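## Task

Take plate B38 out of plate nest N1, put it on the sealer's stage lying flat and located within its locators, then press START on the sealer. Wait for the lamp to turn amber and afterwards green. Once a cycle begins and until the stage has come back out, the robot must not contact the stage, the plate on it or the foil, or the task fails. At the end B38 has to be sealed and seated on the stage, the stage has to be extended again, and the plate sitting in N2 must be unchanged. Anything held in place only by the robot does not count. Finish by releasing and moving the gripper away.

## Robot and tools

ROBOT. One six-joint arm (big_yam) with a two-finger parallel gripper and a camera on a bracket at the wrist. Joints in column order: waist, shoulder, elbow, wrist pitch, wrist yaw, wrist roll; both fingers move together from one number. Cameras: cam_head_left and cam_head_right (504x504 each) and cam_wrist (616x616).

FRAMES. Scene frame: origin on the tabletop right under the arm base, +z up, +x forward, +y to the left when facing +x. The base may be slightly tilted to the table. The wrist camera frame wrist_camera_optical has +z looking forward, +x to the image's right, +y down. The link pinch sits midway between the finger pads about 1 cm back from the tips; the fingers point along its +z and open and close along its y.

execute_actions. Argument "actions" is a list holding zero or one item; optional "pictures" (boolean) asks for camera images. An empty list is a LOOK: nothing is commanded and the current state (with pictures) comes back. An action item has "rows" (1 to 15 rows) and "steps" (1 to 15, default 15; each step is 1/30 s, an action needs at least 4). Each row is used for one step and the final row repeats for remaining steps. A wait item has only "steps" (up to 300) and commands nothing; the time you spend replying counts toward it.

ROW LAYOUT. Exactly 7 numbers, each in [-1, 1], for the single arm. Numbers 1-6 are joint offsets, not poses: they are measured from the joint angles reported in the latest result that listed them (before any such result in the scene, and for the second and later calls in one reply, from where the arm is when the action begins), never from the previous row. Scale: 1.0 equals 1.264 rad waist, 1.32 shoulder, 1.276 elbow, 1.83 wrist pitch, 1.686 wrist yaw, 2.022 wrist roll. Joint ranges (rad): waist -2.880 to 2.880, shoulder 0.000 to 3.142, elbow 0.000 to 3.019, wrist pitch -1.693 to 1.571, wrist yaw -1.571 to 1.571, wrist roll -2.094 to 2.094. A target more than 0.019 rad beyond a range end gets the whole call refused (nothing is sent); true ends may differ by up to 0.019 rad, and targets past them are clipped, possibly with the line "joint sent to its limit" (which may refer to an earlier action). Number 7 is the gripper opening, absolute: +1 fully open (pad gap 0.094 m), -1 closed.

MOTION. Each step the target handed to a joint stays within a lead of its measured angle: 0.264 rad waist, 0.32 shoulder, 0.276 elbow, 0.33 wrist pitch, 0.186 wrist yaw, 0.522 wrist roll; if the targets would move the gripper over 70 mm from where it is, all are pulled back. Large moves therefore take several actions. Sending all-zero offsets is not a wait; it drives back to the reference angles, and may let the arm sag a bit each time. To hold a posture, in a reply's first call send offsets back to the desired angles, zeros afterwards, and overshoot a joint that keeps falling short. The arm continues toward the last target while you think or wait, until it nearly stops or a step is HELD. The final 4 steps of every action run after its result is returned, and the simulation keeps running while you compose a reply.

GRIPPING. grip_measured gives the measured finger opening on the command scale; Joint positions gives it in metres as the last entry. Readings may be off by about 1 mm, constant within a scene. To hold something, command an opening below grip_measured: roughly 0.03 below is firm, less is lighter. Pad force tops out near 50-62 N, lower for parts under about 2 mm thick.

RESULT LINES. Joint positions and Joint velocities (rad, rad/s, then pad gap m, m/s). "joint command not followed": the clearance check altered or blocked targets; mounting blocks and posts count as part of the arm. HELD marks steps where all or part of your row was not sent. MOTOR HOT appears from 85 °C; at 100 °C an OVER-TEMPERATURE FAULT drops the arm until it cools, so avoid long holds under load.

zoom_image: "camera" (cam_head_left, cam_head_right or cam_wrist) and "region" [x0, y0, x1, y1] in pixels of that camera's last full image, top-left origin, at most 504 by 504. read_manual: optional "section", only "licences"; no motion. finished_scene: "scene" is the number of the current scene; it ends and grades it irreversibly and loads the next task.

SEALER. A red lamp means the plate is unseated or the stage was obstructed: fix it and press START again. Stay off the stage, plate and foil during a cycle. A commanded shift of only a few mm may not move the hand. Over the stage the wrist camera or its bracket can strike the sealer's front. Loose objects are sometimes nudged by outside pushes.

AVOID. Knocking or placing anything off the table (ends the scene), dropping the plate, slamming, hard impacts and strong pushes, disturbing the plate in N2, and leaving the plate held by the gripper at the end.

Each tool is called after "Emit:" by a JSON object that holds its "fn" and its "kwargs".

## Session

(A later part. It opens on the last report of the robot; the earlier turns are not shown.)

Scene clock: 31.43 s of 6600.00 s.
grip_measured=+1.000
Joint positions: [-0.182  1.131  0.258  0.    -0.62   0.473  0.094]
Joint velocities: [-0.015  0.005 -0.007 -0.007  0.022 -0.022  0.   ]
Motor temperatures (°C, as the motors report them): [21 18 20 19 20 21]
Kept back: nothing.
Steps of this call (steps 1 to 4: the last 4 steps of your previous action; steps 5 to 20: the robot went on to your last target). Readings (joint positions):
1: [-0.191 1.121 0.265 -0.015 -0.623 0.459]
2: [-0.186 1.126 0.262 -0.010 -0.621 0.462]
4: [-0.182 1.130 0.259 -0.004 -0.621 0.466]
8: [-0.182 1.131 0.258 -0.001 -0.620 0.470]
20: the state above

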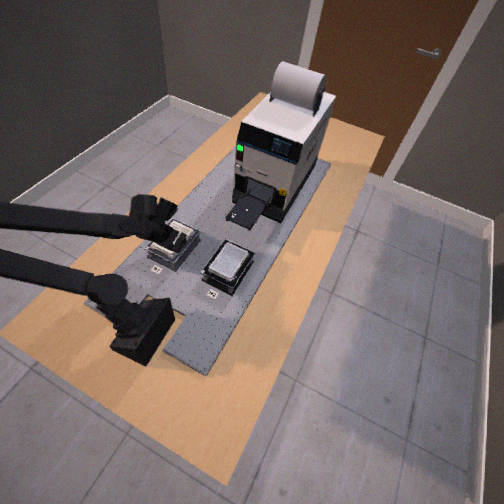

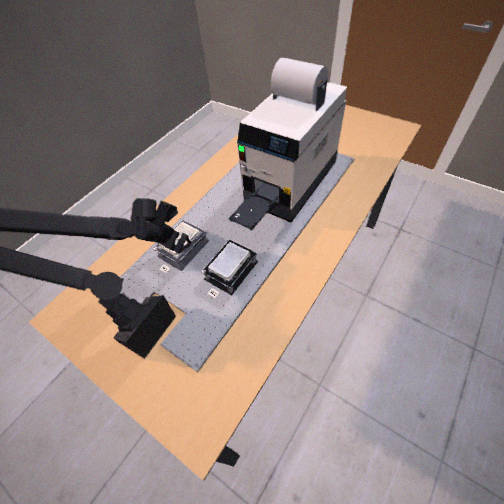

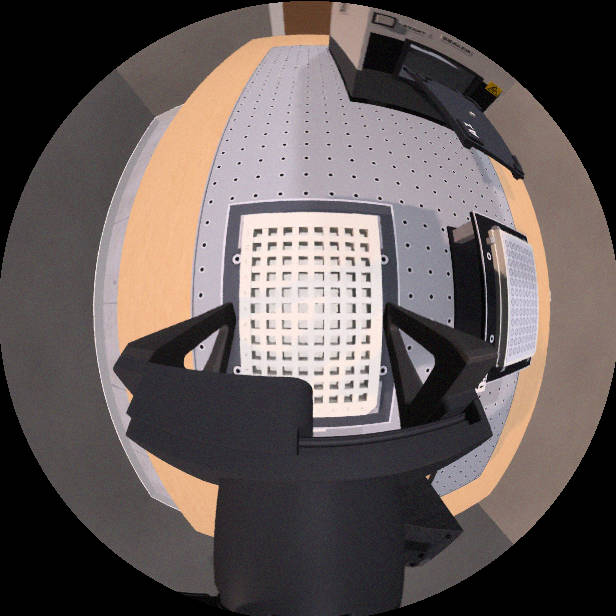

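Emit:
{"fn": "execute_actions", "kwargs": {"actions": [{"rows": [[0.004,0,0.005,0.002,0,0,0.96],[0.004,0,0.005,0.002,0,0,0.93],[0.004,0,0.005,0.002,0,0,0.90],[0.004,0,0.005,0.002,0,0,0.88],[0.004,0,0.005,0.002,0,0,0.86],[0.004,0,0.005,0.002,0,0,0.85],[0.004,0,0.005,0.002,0,0,0.84],[0.004,0,0.005,0.002,0,0,0.83],[0.004,0,0.005,0.002,0,0,0.82],[0.004,0,0.005,0.002,0,0,0.81],[0.004,0,0.005,0.002,0,0,0.80],[0.004,0,0.005,0.002,0,0,0.79]], "steps": 15}]}}

Emit:
{"fn": "execute_actions", "kwargs": {"actions": [{"steps": 8}]}}

Scene clock: 32.27 s of 6600.00 s.
grip_measured=+0.808
Joint positions: [-0.182  1.131  0.258  0.    -0.618  0.473  0.085]
Joint velocities: [-0.015 -0.015 -0.002 -0.012 -0.022 -0.022 -0.008]
Motor temperatures (°C, as the motors report them): [21 18 20 19 20 21]
Steps of this call (steps 1 to 14: the robot went on to your last target; steps 15 to 25: the first 11 steps of this action). Readings (joint positions):
15: [-0.182 1.131 0.258 0.000 -0.620 0.473]
16: [-0.182 1.131 0.258 0.000 -0.620 0.473]
18: [-0.182 1.131 0.258 0.000 -0.620 0.473]
22: [-0.182 1.131 0.258 0.000 -0.619 0.473]
25: the state above

Scene clock: 32.53 s of 6600.00 s.
grip_measured=+0.796
Joint positions: [-0.182  1.131  0.258  0.    -0.618  0.473  0.084]
Joint velocities: [-0.005  0.005 -0.032 -0.017  0.007  0.007  0.   ]
Motor temperatures (°C, as the motors report them): [21 18 20 19 20 21]
Kept back: nothing.
Steps of this call (steps 1 to 4: the last 4 steps of your previous action; steps 5 to 8: the robot went on to your last target). Readings (joint positions):
1: [-0.182 1.131 0.258 0.000 -0.618 0.473]
2: [-0.182 1.131 0.258 0.000 -0.618 0.473]
4: [-0.182 1.131 0.258 0.000 -0.618 0.473]
8: the state above

Emit:
{"fn": "execute_actions", "kwargs": {"actions": [{"rows": [[0.004,0,0.005,0.002,0,0,0.78],[0.004,0,0.005,0.002,0,0,0.77],[0.004,0,0.005,0.002,0,0,0.76]], "steps": 10}], "pictures": true}}

Scene clock: 32.80 s of 6600.00 s.
grip_measured=+0.769
Joint positions: [-0.182  1.131  0.258  0.    -0.618  0.473  0.083]
Joint velocities: [-0.024 -0.005  0.012 -0.007 -0.066 -0.095  0.   ]
Motor temperatures (°C, as the motors report them): [21 18 20 19 20 21]
Steps of this call (steps 1 to 2: the robot went on to your last target; steps 3 to 8: the first 6 steps of this action). Readings (joint positions):
3: [-0.182 1.131 0.258 0.000 -0.618 0.473]
4: [-0.182 1.131 0.258 0.000 -0.618 0.473]
6: [-0.182 1.131 0.258 0.000 -0.618 0.473]
8: the state above

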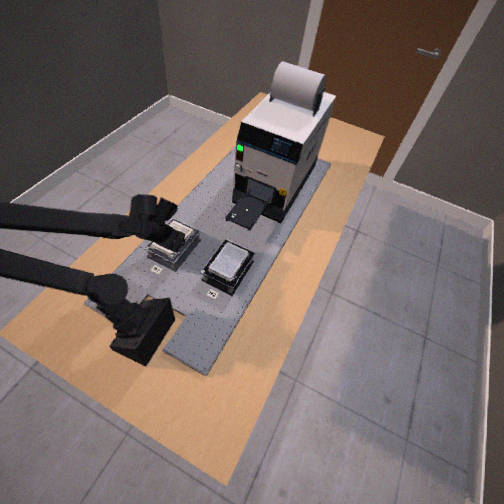

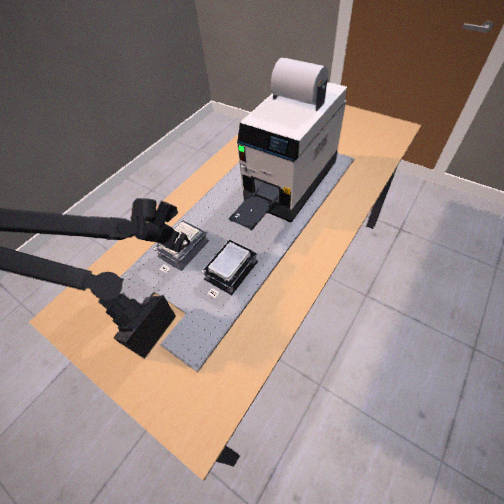

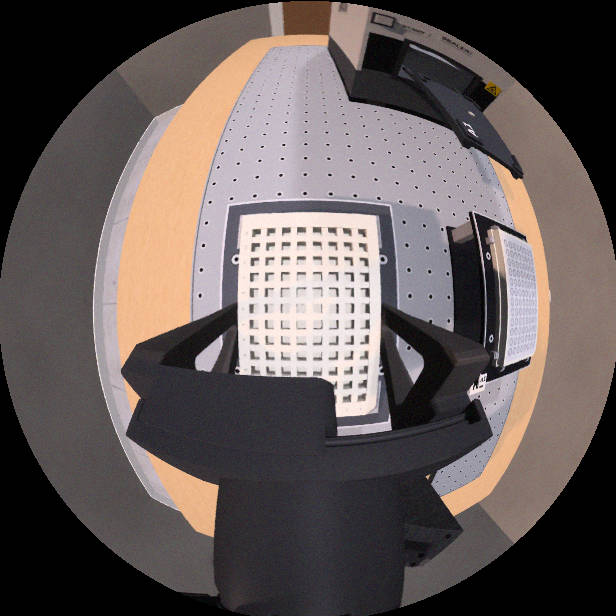

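Emit:
{"fn": "execute_actions", "kwargs": {"actions": [{"rows": [[0.004,0,0.005,0.002,0,0,0.75],[0.004,0,0.005,0.002,0,0,0.74],[0.004,0,0.005,0.002,0,0,0.73],[0.004,0,0.005,0.002,0,0,0.72]], "steps": 11}]}}

Scene clock: 33.17 s of 6600.00 s.
grip_measured=+0.741
Joint positions: [-0.182  1.131  0.258  0.    -0.617  0.473  0.082]
Joint velocities: [-0.015  0.005 -0.002  0.002  0.007  0.007  0.   ]
Motor temperatures (°C, as the motors report them): [21 18 20 19 20 21]
Steps of this call (steps 1 to 4: the last 4 steps of your previous action; steps 5 to 11: the first 7 steps of this action). Readings (joint positions):
5: [-0.182 1.131 0.258 0.000 -0.617 0.473]
6: [-0.182 1.131 0.258 0.000 -0.617 0.473]
8: [-0.182 1.131 0.258 0.000 -0.617 0.473]
11: the state above

Emit:
{"fn": "execute_actions", "kwargs": {"actions": [{"rows": [[0.002,0,0.006,0,0,0,0.71],[0,-0.002,0.009,-0.002,0,-0.003,0.705],[-0.004,-0.0045,0.0118,-0.005,-0.0018,-0.006,0.705],[-0.0084,-0.0082,0.0139,-0.0111,-0.0041,-0.010,0.705],[-0.015,-0.0138,0.017,-0.0202,-0.0076,-0.015,0.705],[-0.0239,-0.0212,0.0212,-0.0323,-0.0122,-0.022,0.705],[-0.0349,-0.0304,0.0264,-0.0475,-0.0179,-0.030,0.705],[-0.0482,-0.0415,0.0326,-0.0657,-0.0248,-0.038,0.705],[-0.0609,-0.0498,0.0398,-0.0823,-0.0305,-0.046,0.705],[-0.0727,-0.0574,0.0464,-0.0976,-0.0358,-0.053,0.705],[-0.0826,-0.0638,0.052,-0.1104,-0.0403,-0.058,0.705],[-0.0896,-0.0684,0.056,-0.1196,-0.0435,-0.061,0.705],[-0.0939,-0.0712,0.0584,-0.1252,-0.0454,-0.0624,0.705],[-0.0953,-0.0721,0.0592,-0.1269,-0.046,-0.0624,0.705]], "steps": 15}]}}

Emit:
{"fn": "execute_actions", "kwargs": {"actions": [{"steps": 15}], "pictures": true}}

Scene clock: 35.13 s of 6600.00 s.
grip_measured=+0.741
Joint positions: [-0.247  1.075  0.28  -0.141 -0.676  0.412  0.082]
Joint velocities: [-0.454 -0.386  0.081 -0.808 -0.242 -0.344 -0.001]
Motor temperatures (°C, as the motors report them): [21 18 20 19 20 21]
Steps of this call (steps 1 to 4: the last 4 steps of your previous action; steps 5 to 15: the robot went on to your last target; steps 16 to 48: nothing new was sent; steps 49 to 59: the first 11 steps of this action). Readings (joint positions):
49: [-0.182 1.131 0.258 0.000 -0.617 0.473]
50: [-0.182 1.131 0.258 0.000 -0.617 0.473]
52: [-0.182 1.131 0.258 -0.003 -0.618 0.471]
56: [-0.204 1.114 0.270 -0.054 -0.642 0.447]
59: the state above

Scene clock: 35.63 s of 6600.00 s.
grip_measured=+0.741
Joint positions: [-0.295  1.038  0.298 -0.223 -0.692  0.359  0.082]
Joint velocities: [ 0.005 -0.005 -0.007 -0.012  0.037 -0.051 -0.   ]
Motor temperatures (°C, as the motors report them): [21 18 20 19 20 21]
Kept back: nothing.
Steps of this call (steps 1 to 4: the last 4 steps of your previous action; steps 5 to 15: the robot went on to your last target). Readings (joint positions):
1: [-0.262 1.062 0.283 -0.167 -0.682 0.402]
2: [-0.275 1.052 0.287 -0.187 -0.687 0.393]
4: [-0.292 1.040 0.293 -0.210 -0.690 0.380]
8: [-0.295 1.038 0.298 -0.220 -0.692 0.366]
15: the state above

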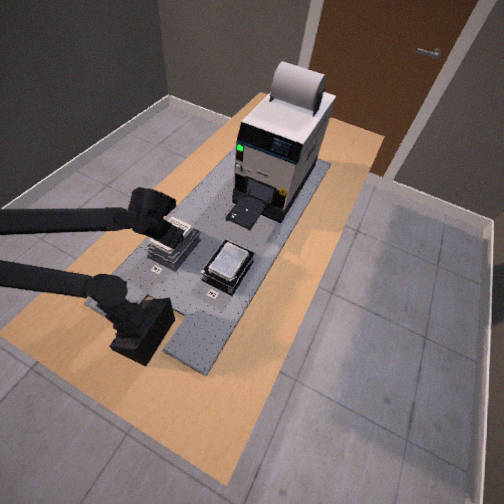

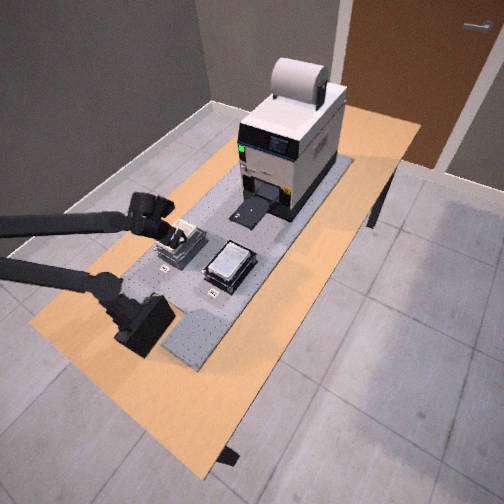

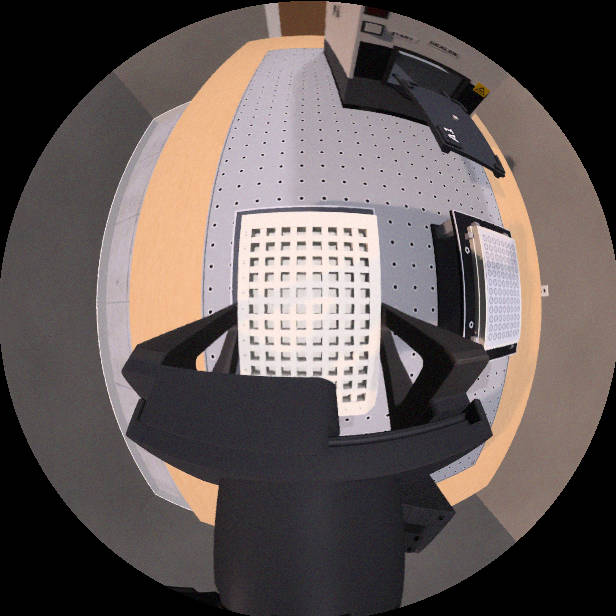

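Emit:
{"fn": "execute_actions", "kwargs": {"actions": [{"rows": [[-0.004,0.004,0.02,0.004,-0.001,-0.004,0.705],[-0.009,0.012,0.03,0.006,-0.003,-0.009,0.705],[-0.016,0.025,0.042,0.008,-0.006,-0.016,0.705],[-0.025,0.043,0.056,0.009,-0.009,-0.024,0.705],[-0.036,0.066,0.072,0.010,-0.013,-0.034,0.705],[-0.048,0.092,0.09,0.010,-0.018,-0.045,0.705],[-0.061,0.121,0.109,0.011,-0.023,-0.056,0.705],[-0.075,0.152,0.129,0.011,-0.028,-0.068,0.705],[-0.089,0.184,0.15,0.011,-0.034,-0.08,0.705],[-0.104,0.216,0.171,0.012,-0.039,-0.092,0.705],[-0.118,0.248,0.192,0.012,-0.045,-0.104,0.705],[-0.133,0.28,0.213,0.012,-0.05,-0.116,0.705],[-0.147,0.312,0.234,0.012,-0.056,-0.128,0.705],[-0.162,0.344,0.255,0.013,-0.061,-0.14,0.705],[-0.19,0.41,0.297,0.013,-0.073,-0.164,0.705]], "steps": 15}]}}

Scene clock: 37.30 s of 6600.00 s.
grip_measured=+0.741
Joint positions: [-0.395  1.282  0.459 -0.219 -0.759  0.24   0.082]
Joint velocities: [-0.571  1.275  0.926  0.046 -0.242 -0.535 -0.   ]
Motor temperatures (°C, as the motors report them): [21 18 20 19 20 21]
Steps of this call (steps 1 to 15: the robot went on to your last target; steps 16 to 39: nothing new was sent; steps 40 to 50: the first 11 steps of this action). Readings (joint positions):
40: [-0.295 1.038 0.298 -0.223 -0.692 0.356]
41: [-0.295 1.038 0.298 -0.223 -0.693 0.355]
43: [-0.298 1.050 0.304 -0.223 -0.702 0.346]
47: [-0.340 1.154 0.370 -0.223 -0.732 0.296]
50: the state above

Emit:
{"fn": "execute_actions", "kwargs": {"actions": [{"rows": [[-0.119,0.243,0.182,0.011,-0.036,-0.113,0.705],[-0.129,0.266,0.196,0.011,-0.04,-0.122,0.705],[-0.14,0.29,0.21,0.012,-0.044,-0.131,0.705],[-0.151,0.314,0.225,0.012,-0.048,-0.14,0.705],[-0.161,0.336,0.238,0.012,-0.052,-0.148,0.705],[-0.17,0.356,0.25,0.012,-0.056,-0.155,0.705],[-0.177,0.373,0.26,0.012,-0.059,-0.16,0.705],[-0.183,0.386,0.268,0.012,-0.061,-0.163,0.705],[-0.188,0.396,0.274,0.012,-0.063,-0.1652,0.705],[-0.191,0.403,0.278,0.012,-0.064,-0.1652,0.705],[-0.193,0.407,0.281,0.012,-0.0647,-0.1652,0.705],[-0.1938,0.4098,0.2821,0.012,-0.0647,-0.1652,0.705]], "steps": 15}]}}

Emit:
{"fn": "execute_actions", "kwargs": {"actions": [{"steps": 18}], "pictures": true}}

Scene clock: 37.97 s of 6600.00 s.
grip_measured=+0.741
Joint positions: [-0.619  1.803  0.781 -0.205 -0.862 -0.056  0.082]
Joint velocities: [-0.298  0.493  0.139  0.007 -0.007 -0.168 -0.001]
Motor temperatures (°C, as the motors report them): [21 18 21 19 20 21]
Steps of this call (steps 1 to 4: the last 4 steps of your previous action; steps 5 to 9: the robot went on to your last target; steps 10 to 20: the first 11 steps of this action). Readings (joint positions):
10: [-0.540 1.602 0.663 -0.205 -0.812 0.065]
11: [-0.540 1.605 0.665 -0.205 -0.819 0.053]
13: [-0.545 1.624 0.680 -0.205 -0.835 0.025]
17: [-0.584 1.730 0.748 -0.205 -0.857 -0.030]
20: the state above

Scene clock: 38.57 s of 6600.00 s.
grip_measured=+0.741
Joint positions: [-0.638  1.829  0.784 -0.205 -0.866 -0.083  0.082]
Joint velocities: [ 0.015 -0.005 -0.007 -0.027 -0.11  -0.007 -0.001]
Motor temperatures (°C, as the motors report them): [21 18 21 19 20 21]
Kept back: nothing.
Steps of this call (steps 1 to 4: the last 4 steps of your previous action; steps 5 to 18: the robot went on to your last target). Readings (joint positions):
1: [-0.627 1.817 0.784 -0.205 -0.862 -0.061]
2: [-0.634 1.825 0.784 -0.205 -0.862 -0.065]
4: [-0.638 1.830 0.784 -0.205 -0.863 -0.071]
8: [-0.638 1.829 0.784 -0.205 -0.865 -0.079]
18: the state above

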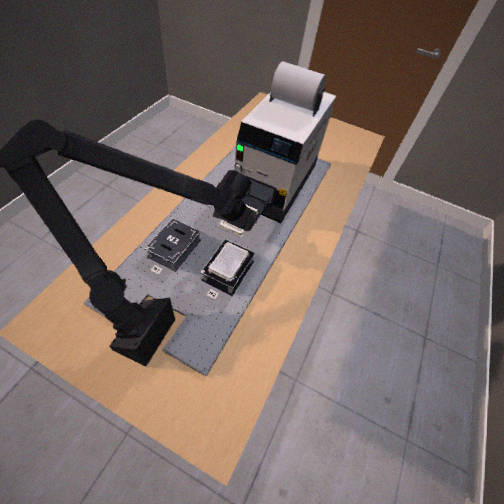

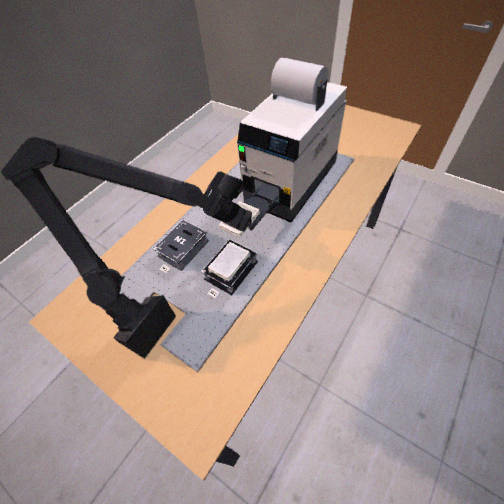

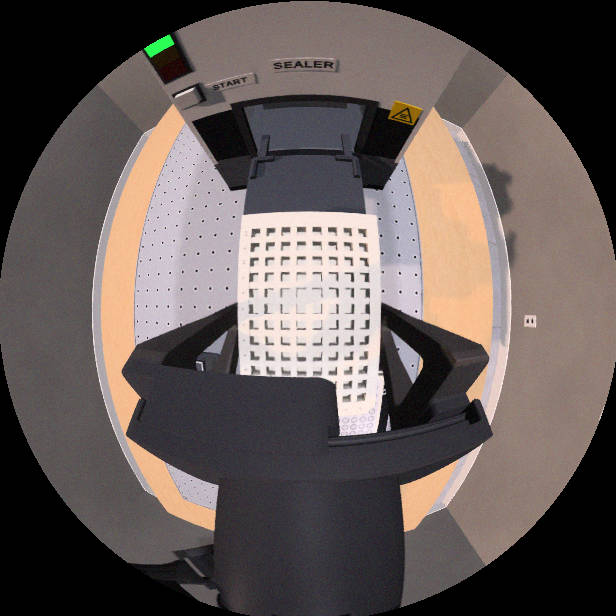

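Emit:
{"fn": "zoom_image", "kwargs": {"camera": "cam_wrist", "region": [210, 90, 410, 290]}}

Region (210, 90, 410, 290) of cam_wrist's 616x616 image, scaled by 2.520, with more detail than that image has.

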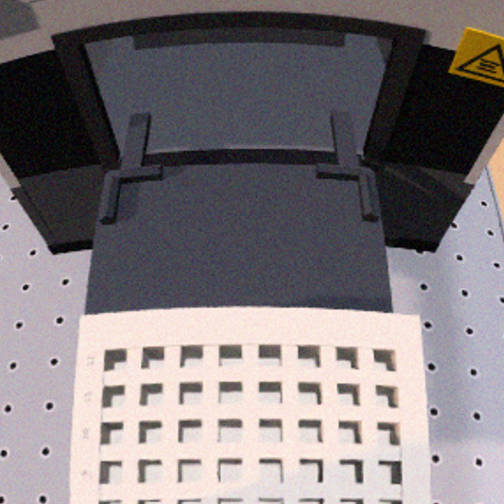

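Emit:
{"fn": "execute_actions", "kwargs": {"actions": [{"rows": [[0.006,0.002,0.028,0.007,0.002,0.006,0.705],[0.010,0.0035,0.029,0.010,0.0024,0.009,0.705],[0.0128,0.0057,0.0306,0.0124,0.003,0.012,0.705],[0.0162,0.0086,0.0329,0.0156,0.0038,0.015,0.705],[0.0199,0.0119,0.0353,0.0192,0.0048,0.019,0.705],[0.024,0.0154,0.0381,0.0231,0.0058,0.022,0.705],[0.0285,0.0193,0.041,0.0274,0.0069,0.026,0.705],[0.0326,0.0229,0.0438,0.0314,0.0079,0.029,0.705],[0.0363,0.0261,0.0462,0.035,0.0089,0.0315,0.705],[0.0396,0.029,0.0485,0.0382,0.0097,0.0335,0.705],[0.0422,0.0313,0.0502,0.0407,0.0104,0.0347,0.705],[0.0441,0.0329,0.0515,0.0425,0.0108,0.0347,0.705],[0.0451,0.0339,0.0523,0.0436,0.011,0.0347,0.705]], "steps": 15}]}}

Emit:
{"fn": "execute_actions", "kwargs": {"actions": [{"steps": 20}], "pictures": true}}

Scene clock: 40.50 s of 6600.00 s.
grip_measured=+0.741
Joint positions: [-0.616  1.848  0.802 -0.157 -0.852 -0.042  0.082]
Joint velocities: [0.161 0.142 0.12  0.183 0.007 0.139 0.   ]
Motor temperatures (°C, as the motors report them): [22 18 21 19 20 21]
Steps of this call (steps 1 to 15: the robot went on to your last target; steps 16 to 47: nothing new was sent; steps 48 to 58: the first 11 steps of this action). Readings (joint positions):
48: [-0.638 1.829 0.784 -0.205 -0.865 -0.083]
49: [-0.638 1.829 0.784 -0.205 -0.865 -0.082]
51: [-0.638 1.829 0.784 -0.200 -0.863 -0.076]
55: [-0.632 1.835 0.789 -0.178 -0.856 -0.057]
58: the state above

Scene clock: 41.17 s of 6600.00 s.
grip_measured=+0.741
Joint positions: [-0.596  1.861  0.813 -0.141 -0.85  -0.023  0.082]
Joint velocities: [ 0.005  0.005  0.017 -0.002 -0.051 -0.007 -0.   ]
Motor temperatures (°C, as the motors report them): [22 18 21 19 20 21]
Kept back: nothing.
Steps of this call (steps 1 to 4: the last 4 steps of your previous action; steps 5 to 20: the robot went on to your last target). Readings (joint positions):
1: [-0.611 1.852 0.806 -0.151 -0.851 -0.038]
2: [-0.606 1.856 0.810 -0.147 -0.851 -0.035]
4: [-0.598 1.860 0.813 -0.142 -0.850 -0.031]
8: [-0.596 1.861 0.813 -0.141 -0.850 -0.026]
20: the state above

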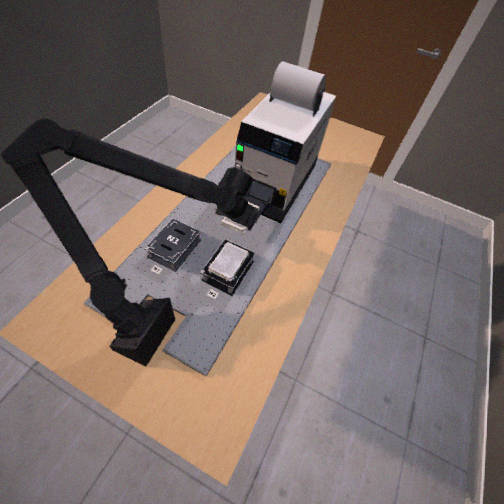

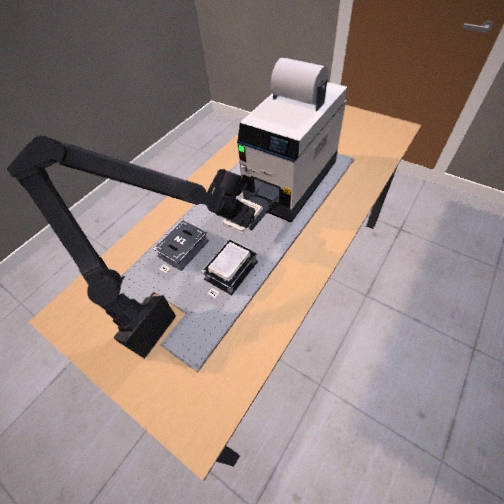

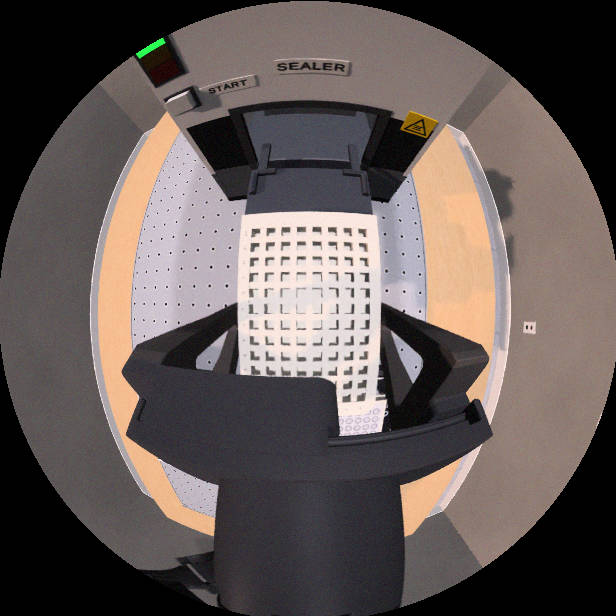

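Emit:
{"fn": "zoom_image", "kwargs": {"camera": "cam_wrist", "region": [230, 130, 390, 250]}}

Region (230, 130, 390, 250) of cam_wrist's 616x616 image, scaled by 3.150, with more detail than that image has; it fills the top 378 rows of this view, and the rest is white.

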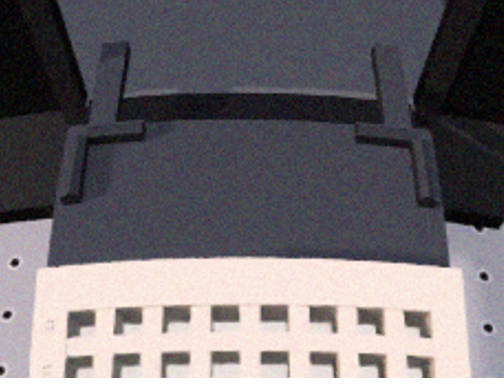

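Emit:
{"fn": "execute_actions", "kwargs": {"actions": [{"rows": [[0.0110,0.0090,0.0330,0.0085,0.002,0.007,0.705],[0.0144,0.0128,0.0375,0.0092,0.0027,0.010,0.705],[0.0173,0.0163,0.0435,0.0098,0.0038,0.013,0.705],[0.0210,0.0208,0.0505,0.0105,0.0051,0.017,0.705],[0.0252,0.0257,0.058,0.0114,0.0066,0.021,0.705],[0.0297,0.0312,0.066,0.0123,0.0083,0.0255,0.705],[0.0347,0.0372,0.0745,0.0133,0.0101,0.030,0.705],[0.0393,0.0427,0.082,0.0142,0.0117,0.0335,0.705],[0.0434,0.0476,0.0885,0.0151,0.0132,0.037,0.705],[0.0472,0.0521,0.094,0.0158,0.0146,0.0395,0.705],[0.0501,0.0556,0.098,0.0164,0.0156,0.0415,0.705],[0.0522,0.0581,0.1008,0.0169,0.0164,0.0422,0.705],[0.0533,0.0596,0.1021,0.0172,0.0168,0.0422,0.705]], "steps": 15}]}}

Emit:
{"fn": "execute_actions", "kwargs": {"actions": [{"steps": 20}], "pictures": true}}

Scene clock: 43.63 s of 6600.00 s.
grip_measured=+0.741
Joint positions: [-0.566  1.91   0.89  -0.128 -0.827  0.027  0.082]
Joint velocities: [ 0.19   0.19   0.291  0.076  0.051  0.125 -0.001]
Motor temperatures (°C, as the motors report them): [22 18 21 19 20 21]
Steps of this call (steps 1 to 15: the robot went on to your last target; steps 16 to 63: nothing new was sent; steps 64 to 74: the first 11 steps of this action). Readings (joint positions):
64: [-0.596 1.861 0.813 -0.141 -0.849 -0.022]
65: [-0.596 1.861 0.814 -0.141 -0.849 -0.021]
67: [-0.596 1.865 0.820 -0.141 -0.846 -0.015]
71: [-0.584 1.888 0.857 -0.136 -0.835 0.008]
74: the state above

Scene clock: 44.30 s of 6600.00 s.
grip_measured=+0.741
Joint positions: [-0.543  1.926  0.911 -0.123 -0.824  0.052  0.082]
Joint velocities: [-0.005 -0.005  0.017  0.002 -0.007  0.022 -0.   ]
Motor temperatures (°C, as the motors report them): [22 18 21 19 20 21]
Kept back: nothing.
Steps of this call (steps 1 to 4: the last 4 steps of your previous action; steps 5 to 20: the robot went on to your last target). Readings (joint positions):
1: [-0.560 1.916 0.899 -0.127 -0.826 0.032]
2: [-0.554 1.921 0.905 -0.125 -0.825 0.036]
4: [-0.546 1.925 0.910 -0.123 -0.825 0.042]
8: [-0.543 1.926 0.911 -0.123 -0.824 0.048]
20: the state above

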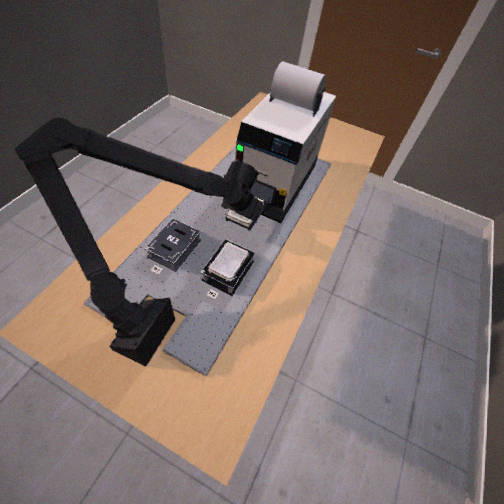

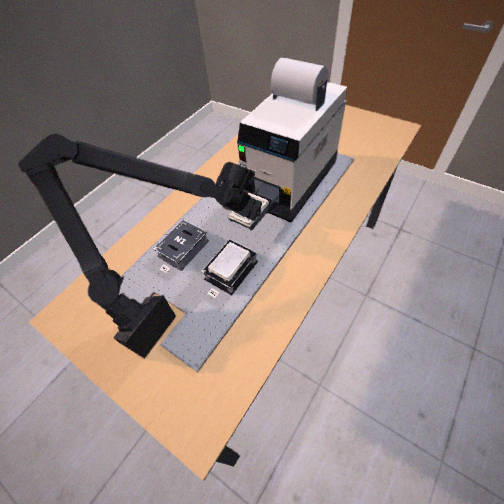

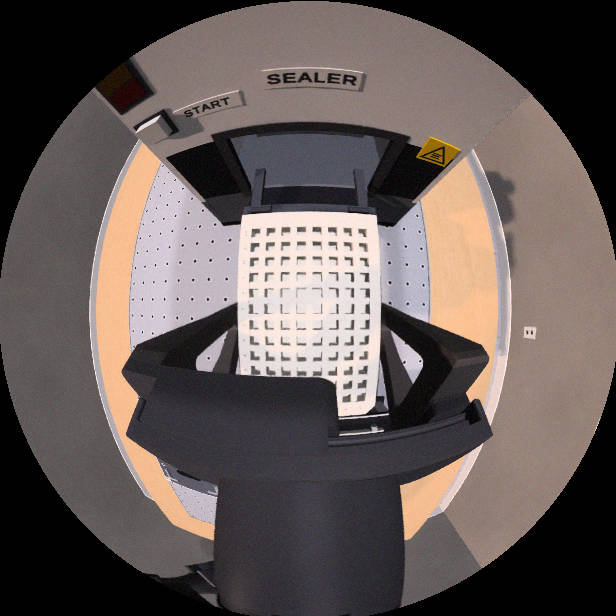

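Emit:
{"fn": "execute_actions", "kwargs": {"actions": []}}

Scene clock: 44.97 s of 6600.00 s.
grip_measured=+0.741
Joint positions: [-0.543  1.926  0.911 -0.123 -0.824  0.052  0.082]
Joint velocities: [-0.005 -0.005  0.027 -0.007 -0.037  0.037  0.001]
Motor temperatures (°C, as the motors report them): [22 18 21 19 20 21]
Kept back: nothing.
Steps of this call (steps 1 to 15: the robot went on to your last target; steps 16 to 20: nothing new was sent). Readings (joint positions):
1: [-0.543 1.926 0.911 -0.123 -0.824 0.052]
2: [-0.543 1.926 0.911 -0.123 -0.824 0.052]
4: [-0.543 1.926 0.911 -0.123 -0.824 0.052]
8: [-0.543 1.926 0.911 -0.123 -0.824 0.052]
20: the state above
The arm was judged still, so your last target was given up. Only a new action makes it travel on or press farther. Fingers that are still opening or closing keep moving.

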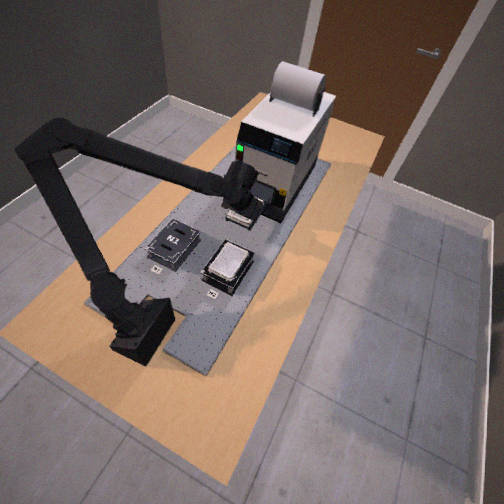

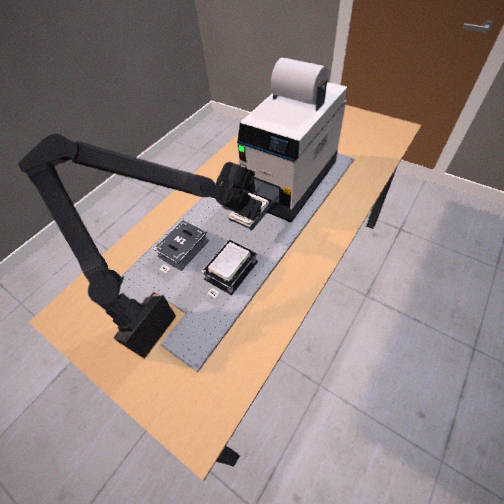

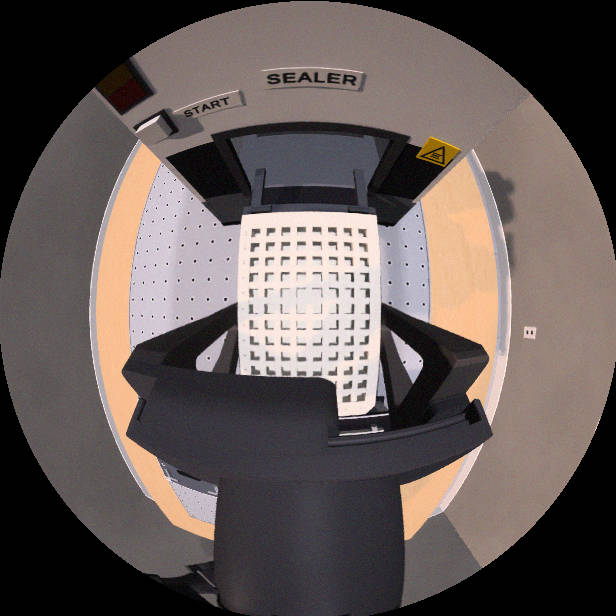

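Emit:
{"fn": "zoom_image", "kwargs": {"camera": "cam_wrist", "region": [200, 150, 420, 260]}}

Emit:
{"fn": "zoom_image", "kwargs": {"camera": "cam_head_right", "region": [200, 140, 320, 250]}}

Region (200, 150, 420, 260) of cam_wrist's 616x616 image, scaled by 2.291, with more detail than that image has.

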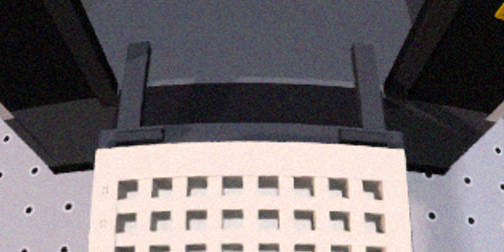

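Region (200, 140, 320, 250) of cam_head_right's 504x504 image, scaled by 4.200, with more detail than that image has; it fills the top 462 rows of this view, and the rest is white.

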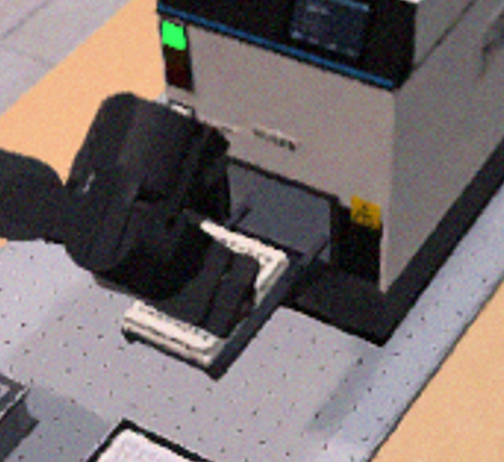

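Emit:
{"fn": "execute_actions", "kwargs": {"actions": [{"rows": [[0.008,0.005,0.020,-0.003,0.0015,0.004,0.705],[0.0105,0.008,0.0245,-0.004,0.0019,0.0054,0.705],[0.0113,0.0105,0.0268,-0.0042,0.0021,0.0059,0.705],[0.0120,0.0122,0.0290,-0.0045,0.0023,0.0065,0.705],[0.0128,0.0137,0.0312,-0.0048,0.0025,0.0072,0.705],[0.0138,0.0154,0.0335,-0.0051,0.0028,0.0080,0.705],[0.0147,0.0172,0.0358,-0.0055,0.0030,0.0089,0.705],[0.0157,0.0189,0.0380,-0.0058,0.0033,0.0097,0.705],[0.0165,0.0204,0.0400,-0.0062,0.0035,0.0104,0.705],[0.0172,0.0217,0.0418,-0.0064,0.0037,0.0110,0.705],[0.0177,0.0227,0.0430,-0.0066,0.0039,0.0115,0.705],[0.0181,0.0233,0.0437,-0.0068,0.0040,0.0118,0.705],[0.0182,0.0235,0.0439,-0.0068,0.0040,0.0119,0.705]], "steps": 15}]}}

Emit:
{"fn": "execute_actions", "kwargs": {"actions": [{"steps": 20}], "pictures": true}}

Scene clock: 48.10 s of 6600.00 s.
grip_measured=+0.741
Joint positions: [-0.543  1.936  0.922 -0.125 -0.82   0.061  0.082]
Joint velocities: [ 0.015  0.054  0.061 -0.007  0.007  0.037  0.   ]
Motor temperatures (°C, as the motors report them): [22 18 22 19 19 21]
Steps of this call (steps 1 to 83: nothing new was sent; steps 84 to 94: the first 11 steps of this action). Readings (joint positions):
84: [-0.543 1.926 0.911 -0.123 -0.824 0.052]
85: [-0.543 1.926 0.911 -0.123 -0.824 0.053]
87: [-0.543 1.926 0.911 -0.123 -0.823 0.053]
91: [-0.543 1.929 0.914 -0.124 -0.822 0.057]
94: the state above

Scene clock: 48.77 s of 6600.00 s.
grip_measured=+0.741
Joint positions: [-0.543  1.942  0.928 -0.126 -0.82   0.066  0.082]
Joint velocities: [-0.015  0.005  0.007 -0.027 -0.022  0.037 -0.001]
Motor temperatures (°C, as the motors report them): [22 18 22 19 19 21]
Kept back: nothing.
Steps of this call (steps 1 to 4: the last 4 steps of your previous action; steps 5 to 15: the robot went on to your last target; steps 16 to 20: nothing new was sent). Readings (joint positions):
1: [-0.543 1.938 0.924 -0.125 -0.820 0.062]
2: [-0.543 1.940 0.926 -0.125 -0.820 0.063]
4: [-0.543 1.942 0.928 -0.125 -0.820 0.064]
8: [-0.543 1.942 0.928 -0.126 -0.820 0.066]
20: the state above
The arm was judged still, so your last target was given up. Only a new action makes it travel on or press farther. Fingers that are still opening or closing keep moving.

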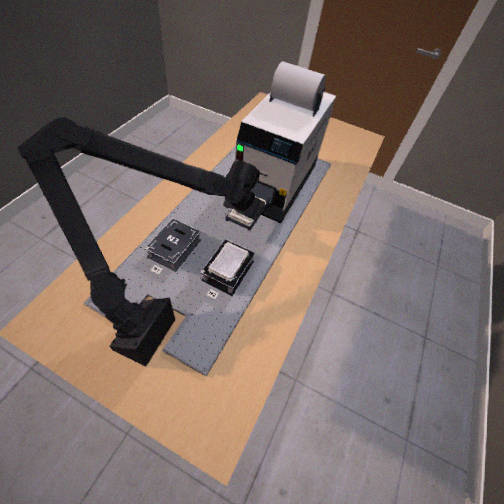

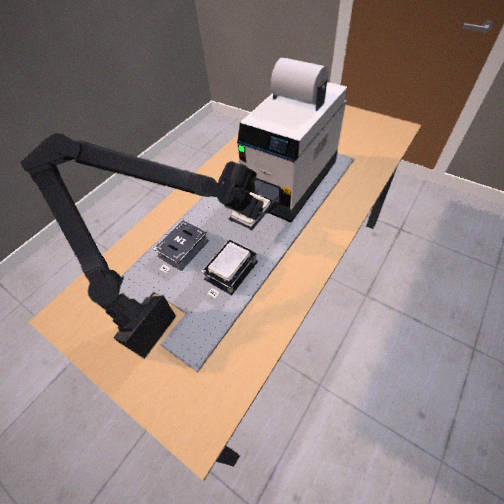

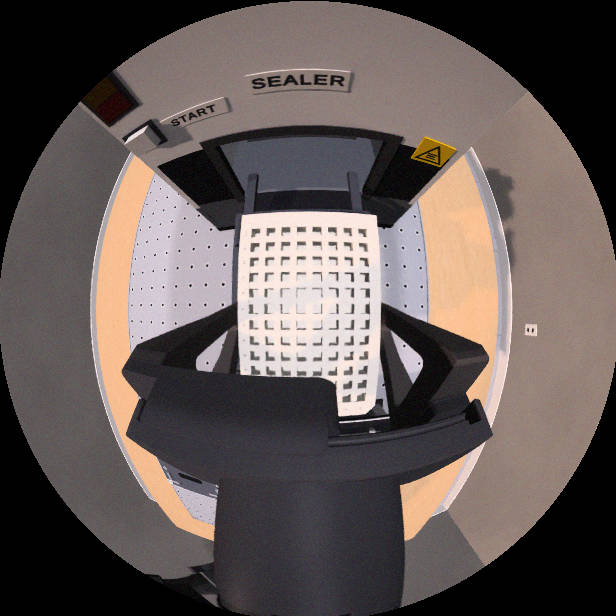

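Emit:
{"fn": "execute_actions", "kwargs": {"actions": [{"rows": [[0.014,0.008,0.026,-0.004,0,0,0.705],[0.018,0.011,0.031,-0.005,0,0,0.705],[0.0188,0.0115,0.032,-0.0053,0,0,0.705],[0.0195,0.012,0.033,-0.0056,0,0,0.705],[0.0202,0.0124,0.034,-0.0059,0,0,0.705],[0.0209,0.0128,0.035,-0.0062,0,0,0.705],[0.0216,0.0132,0.036,-0.0064,0,0,0.705],[0.0223,0.0135,0.037,-0.0066,0,0,0.705],[0.0230,0.0137,0.0376,-0.0066,0,0,0.705],[0.0237,0.0137,0.0376,-0.0066,0,0,0.705]], "steps": 15}]}}

Emit:
{"fn": "execute_actions", "kwargs": {"actions": [{"steps": 16}]}}

Scene clock: 49.57 s of 6600.00 s.
grip_measured=+0.741
Joint positions: [-0.537  1.944  0.936 -0.129 -0.82   0.067  0.082]
Joint velocities: [ 0.005  0.005  0.002  0.007  0.022 -0.11   0.   ]
Motor temperatures (°C, as the motors report them): [22 18 22 19 19 21]
Steps of this call (steps 1 to 13: nothing new was sent; steps 14 to 24: the first 11 steps of this action). Readings (joint positions):
14: [-0.543 1.942 0.928 -0.126 -0.820 0.067]
15: [-0.543 1.942 0.928 -0.126 -0.820 0.067]
17: [-0.543 1.942 0.928 -0.126 -0.820 0.067]
21: [-0.540 1.943 0.932 -0.128 -0.820 0.067]
24: the state above

Scene clock: 50.10 s of 6600.00 s.
grip_measured=+0.741
Joint positions: [-0.535  1.944  0.938 -0.129 -0.82   0.067  0.082]
Joint velocities: [-0.005 -0.015 -0.002 -0.002 -0.007 -0.066  0.   ]
Motor temperatures (°C, as the motors report them): [22 18 22 19 19 21]
Kept back: nothing.
Steps of this call (steps 1 to 4: the last 4 steps of your previous action; steps 5 to 15: the robot went on to your last target; step 16: nothing new was sent). Readings (joint positions):
1: [-0.536 1.944 0.937 -0.129 -0.820 0.067]
2: [-0.536 1.944 0.937 -0.129 -0.820 0.067]
4: [-0.535 1.944 0.938 -0.129 -0.820 0.067]
8: [-0.535 1.944 0.938 -0.129 -0.820 0.067]
16: the state above
The arm was judged still, so your last target was given up. Only a new action makes it travel on or press farther. Fingers that are still opening or closing keep moving.

Emit:
{"fn": "execute_actions", "kwargs": {"actions": []}}

Emit:
{"fn": "zoom_image", "kwargs": {"camera": "cam_wrist", "region": [200, 150, 420, 330]}}

Emit:
{"fn": "zoom_image", "kwargs": {"camera": "cam_head_right", "region": [215, 175, 295, 245]}}

Scene clock: 50.23 s of 6600.00 s.
grip_measured=+0.741
Joint positions: [-0.535  1.944  0.938 -0.129 -0.82   0.067  0.082]
Joint velocities: [-0.005 -0.005 -0.002 -0.017 -0.022 -0.007  0.   ]
Motor temperatures (°C, as the motors report them): [22 18 22 19 19 21]
Kept back: nothing.
Steps of this call (steps 1 to 4: nothing new was sent). Readings (joint positions):
1: [-0.535 1.944 0.938 -0.129 -0.820 0.067]
2: [-0.535 1.944 0.938 -0.129 -0.820 0.067]
4: the state above

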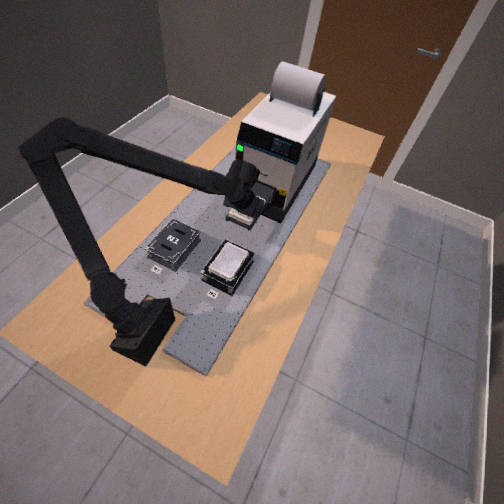

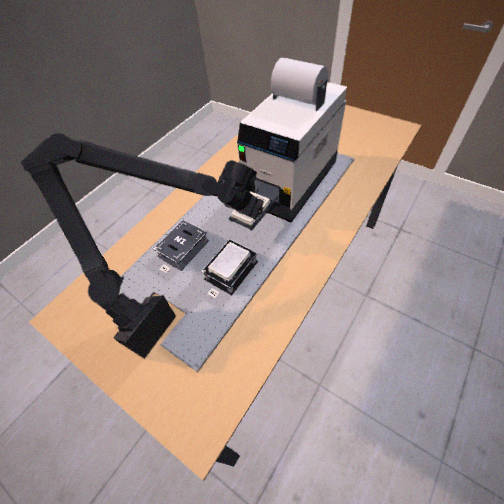

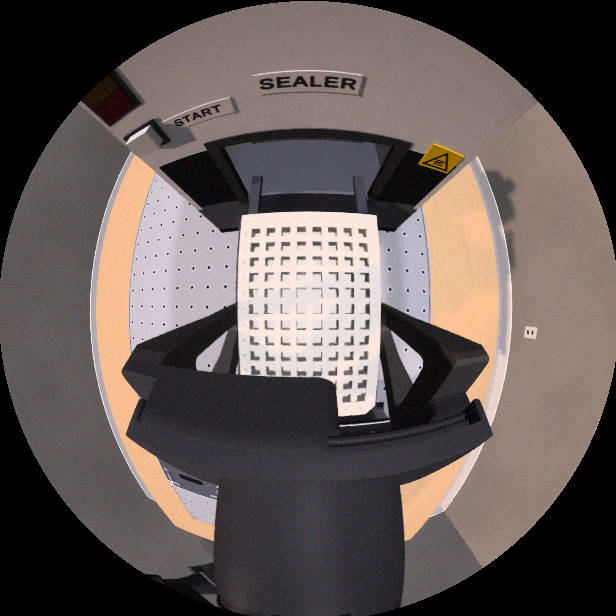

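Region (200, 150, 420, 330) of cam_wrist's 616x616 image, scaled by 2.291, with more detail than that image has; it fills the top 412 rows of this view, and the rest is white.

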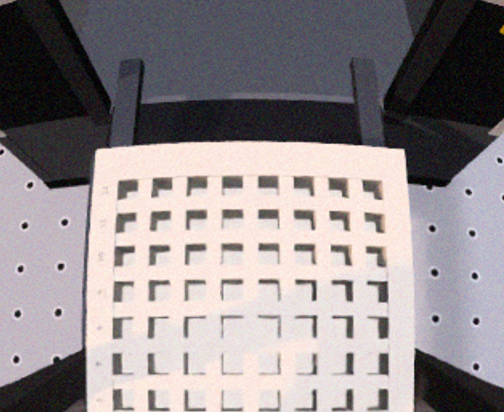

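Region (215, 175, 295, 245) of cam_head_right's 504x504 image, scaled by 6.300, with more detail than that image has; it fills the top 441 rows of this view, and the rest is white.

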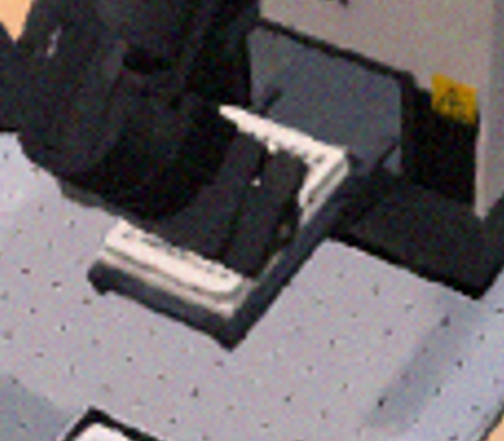

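Emit:
{"fn": "execute_actions", "kwargs": {"actions": [{"rows": [[0.014,0.009,0.010,0.004,0.001,0.003,0.705],[0.0174,0.0117,-0.001,0.0077,0.0018,0.0049,0.705],[0.0180,0.0122,-0.0029,0.0086,0.0019,0.0053,0.705],[0.0187,0.0128,-0.0035,0.0097,0.0021,0.0057,0.705],[0.0195,0.0134,-0.0041,0.0109,0.0023,0.0062,0.705],[0.0203,0.0141,-0.0048,0.0122,0.0024,0.0067,0.705],[0.0211,0.0148,-0.0054,0.0134,0.0026,0.0072,0.705],[0.0219,0.0155,-0.0061,0.0147,0.0028,0.0077,0.705],[0.0227,0.0161,-0.0067,0.0159,0.0030,0.0081,0.705],[0.0234,0.0167,-0.0073,0.0170,0.0031,0.0086,0.705],[0.0239,0.0172,-0.0077,0.0178,0.0032,0.0089,0.705],[0.0243,0.0175,-0.0080,0.0184,0.0033,0.0091,0.705]], "steps": 15}]}}

Emit:
{"fn": "execute_actions", "kwargs": {"actions": [{"steps": 16}], "pictures": true}}

Emit:
{"fn": "zoom_image", "kwargs": {"camera": "cam_wrist", "region": [200, 150, 420, 330]}}

Emit:
{"fn": "zoom_image", "kwargs": {"camera": "cam_head_right", "region": [215, 175, 295, 245]}}

Scene clock: 51.50 s of 6600.00 s.
grip_measured=+0.741
Joint positions: [-0.53   1.947  0.937 -0.115 -0.817  0.072  0.082]
Joint velocities: [ 0.024 -0.005 -0.012  0.076 -0.007  0.051  0.001]
Motor temperatures (°C, as the motors report them): [22 18 22 19 19 21]
Steps of this call (steps 1 to 27: nothing new was sent; steps 28 to 38: the first 11 steps of this action). Readings (joint positions):
28: [-0.535 1.944 0.938 -0.129 -0.820 0.067]
29: [-0.535 1.944 0.938 -0.129 -0.820 0.067]
31: [-0.535 1.944 0.938 -0.128 -0.819 0.067]
35: [-0.533 1.945 0.938 -0.122 -0.818 0.069]
38: the state above

Scene clock: 52.03 s of 6600.00 s.
grip_measured=+0.741
Joint positions: [-0.526  1.951  0.934 -0.11  -0.817  0.074  0.082]
Joint velocities: [ 0.005  0.015  0.007 -0.012  0.037 -0.007  0.001]
Motor temperatures (°C, as the motors report them): [22 18 22 19 19 21]
Kept back: nothing.
Steps of this call (steps 1 to 4: the last 4 steps of your previous action; steps 5 to 15: the robot went on to your last target; step 16: nothing new was sent). Readings (joint positions):
1: [-0.529 1.948 0.936 -0.113 -0.817 0.072]
2: [-0.528 1.949 0.935 -0.112 -0.817 0.073]
4: [-0.526 1.950 0.934 -0.110 -0.817 0.074]
8: [-0.526 1.951 0.934 -0.110 -0.817 0.074]
16: the state above
The arm was judged still, so your last target was given up. Only a new action makes it travel on or press farther. Fingers that are still opening or closing keep moving.

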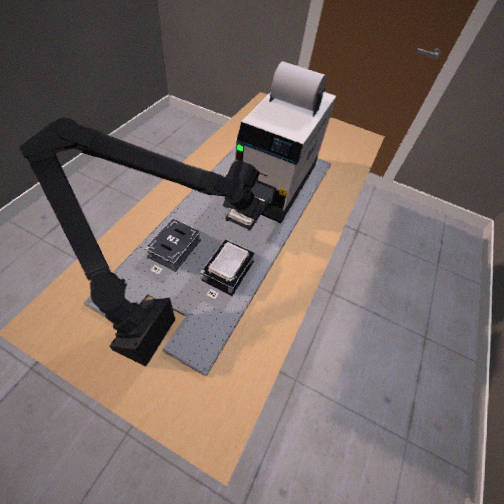

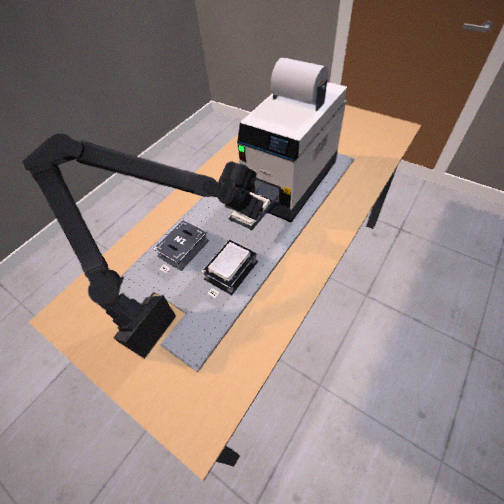

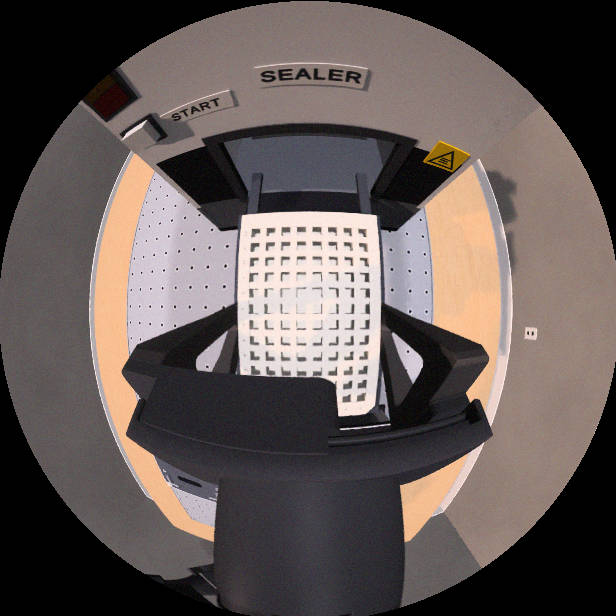

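Region (200, 150, 420, 330) of cam_wrist's 616x616 image, scaled by 2.291, with more detail than that image has; it fills the top 412 rows of this view, and the rest is white.

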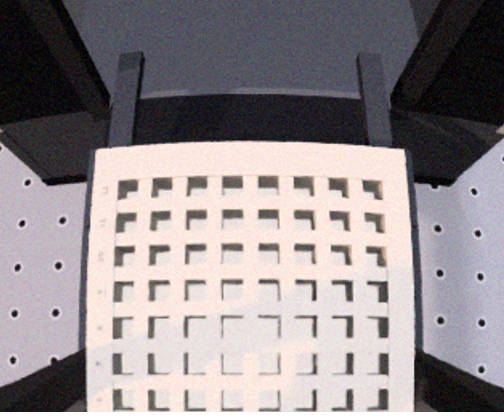

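Region (215, 175, 295, 245) of cam_head_right's 504x504 image, scaled by 6.300, with more detail than that image has; it fills the top 441 rows of this view, and the rest is white.

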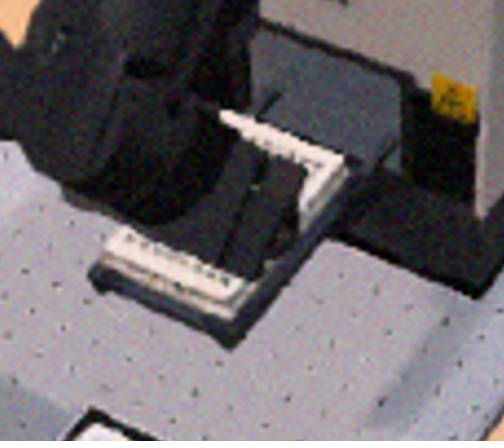

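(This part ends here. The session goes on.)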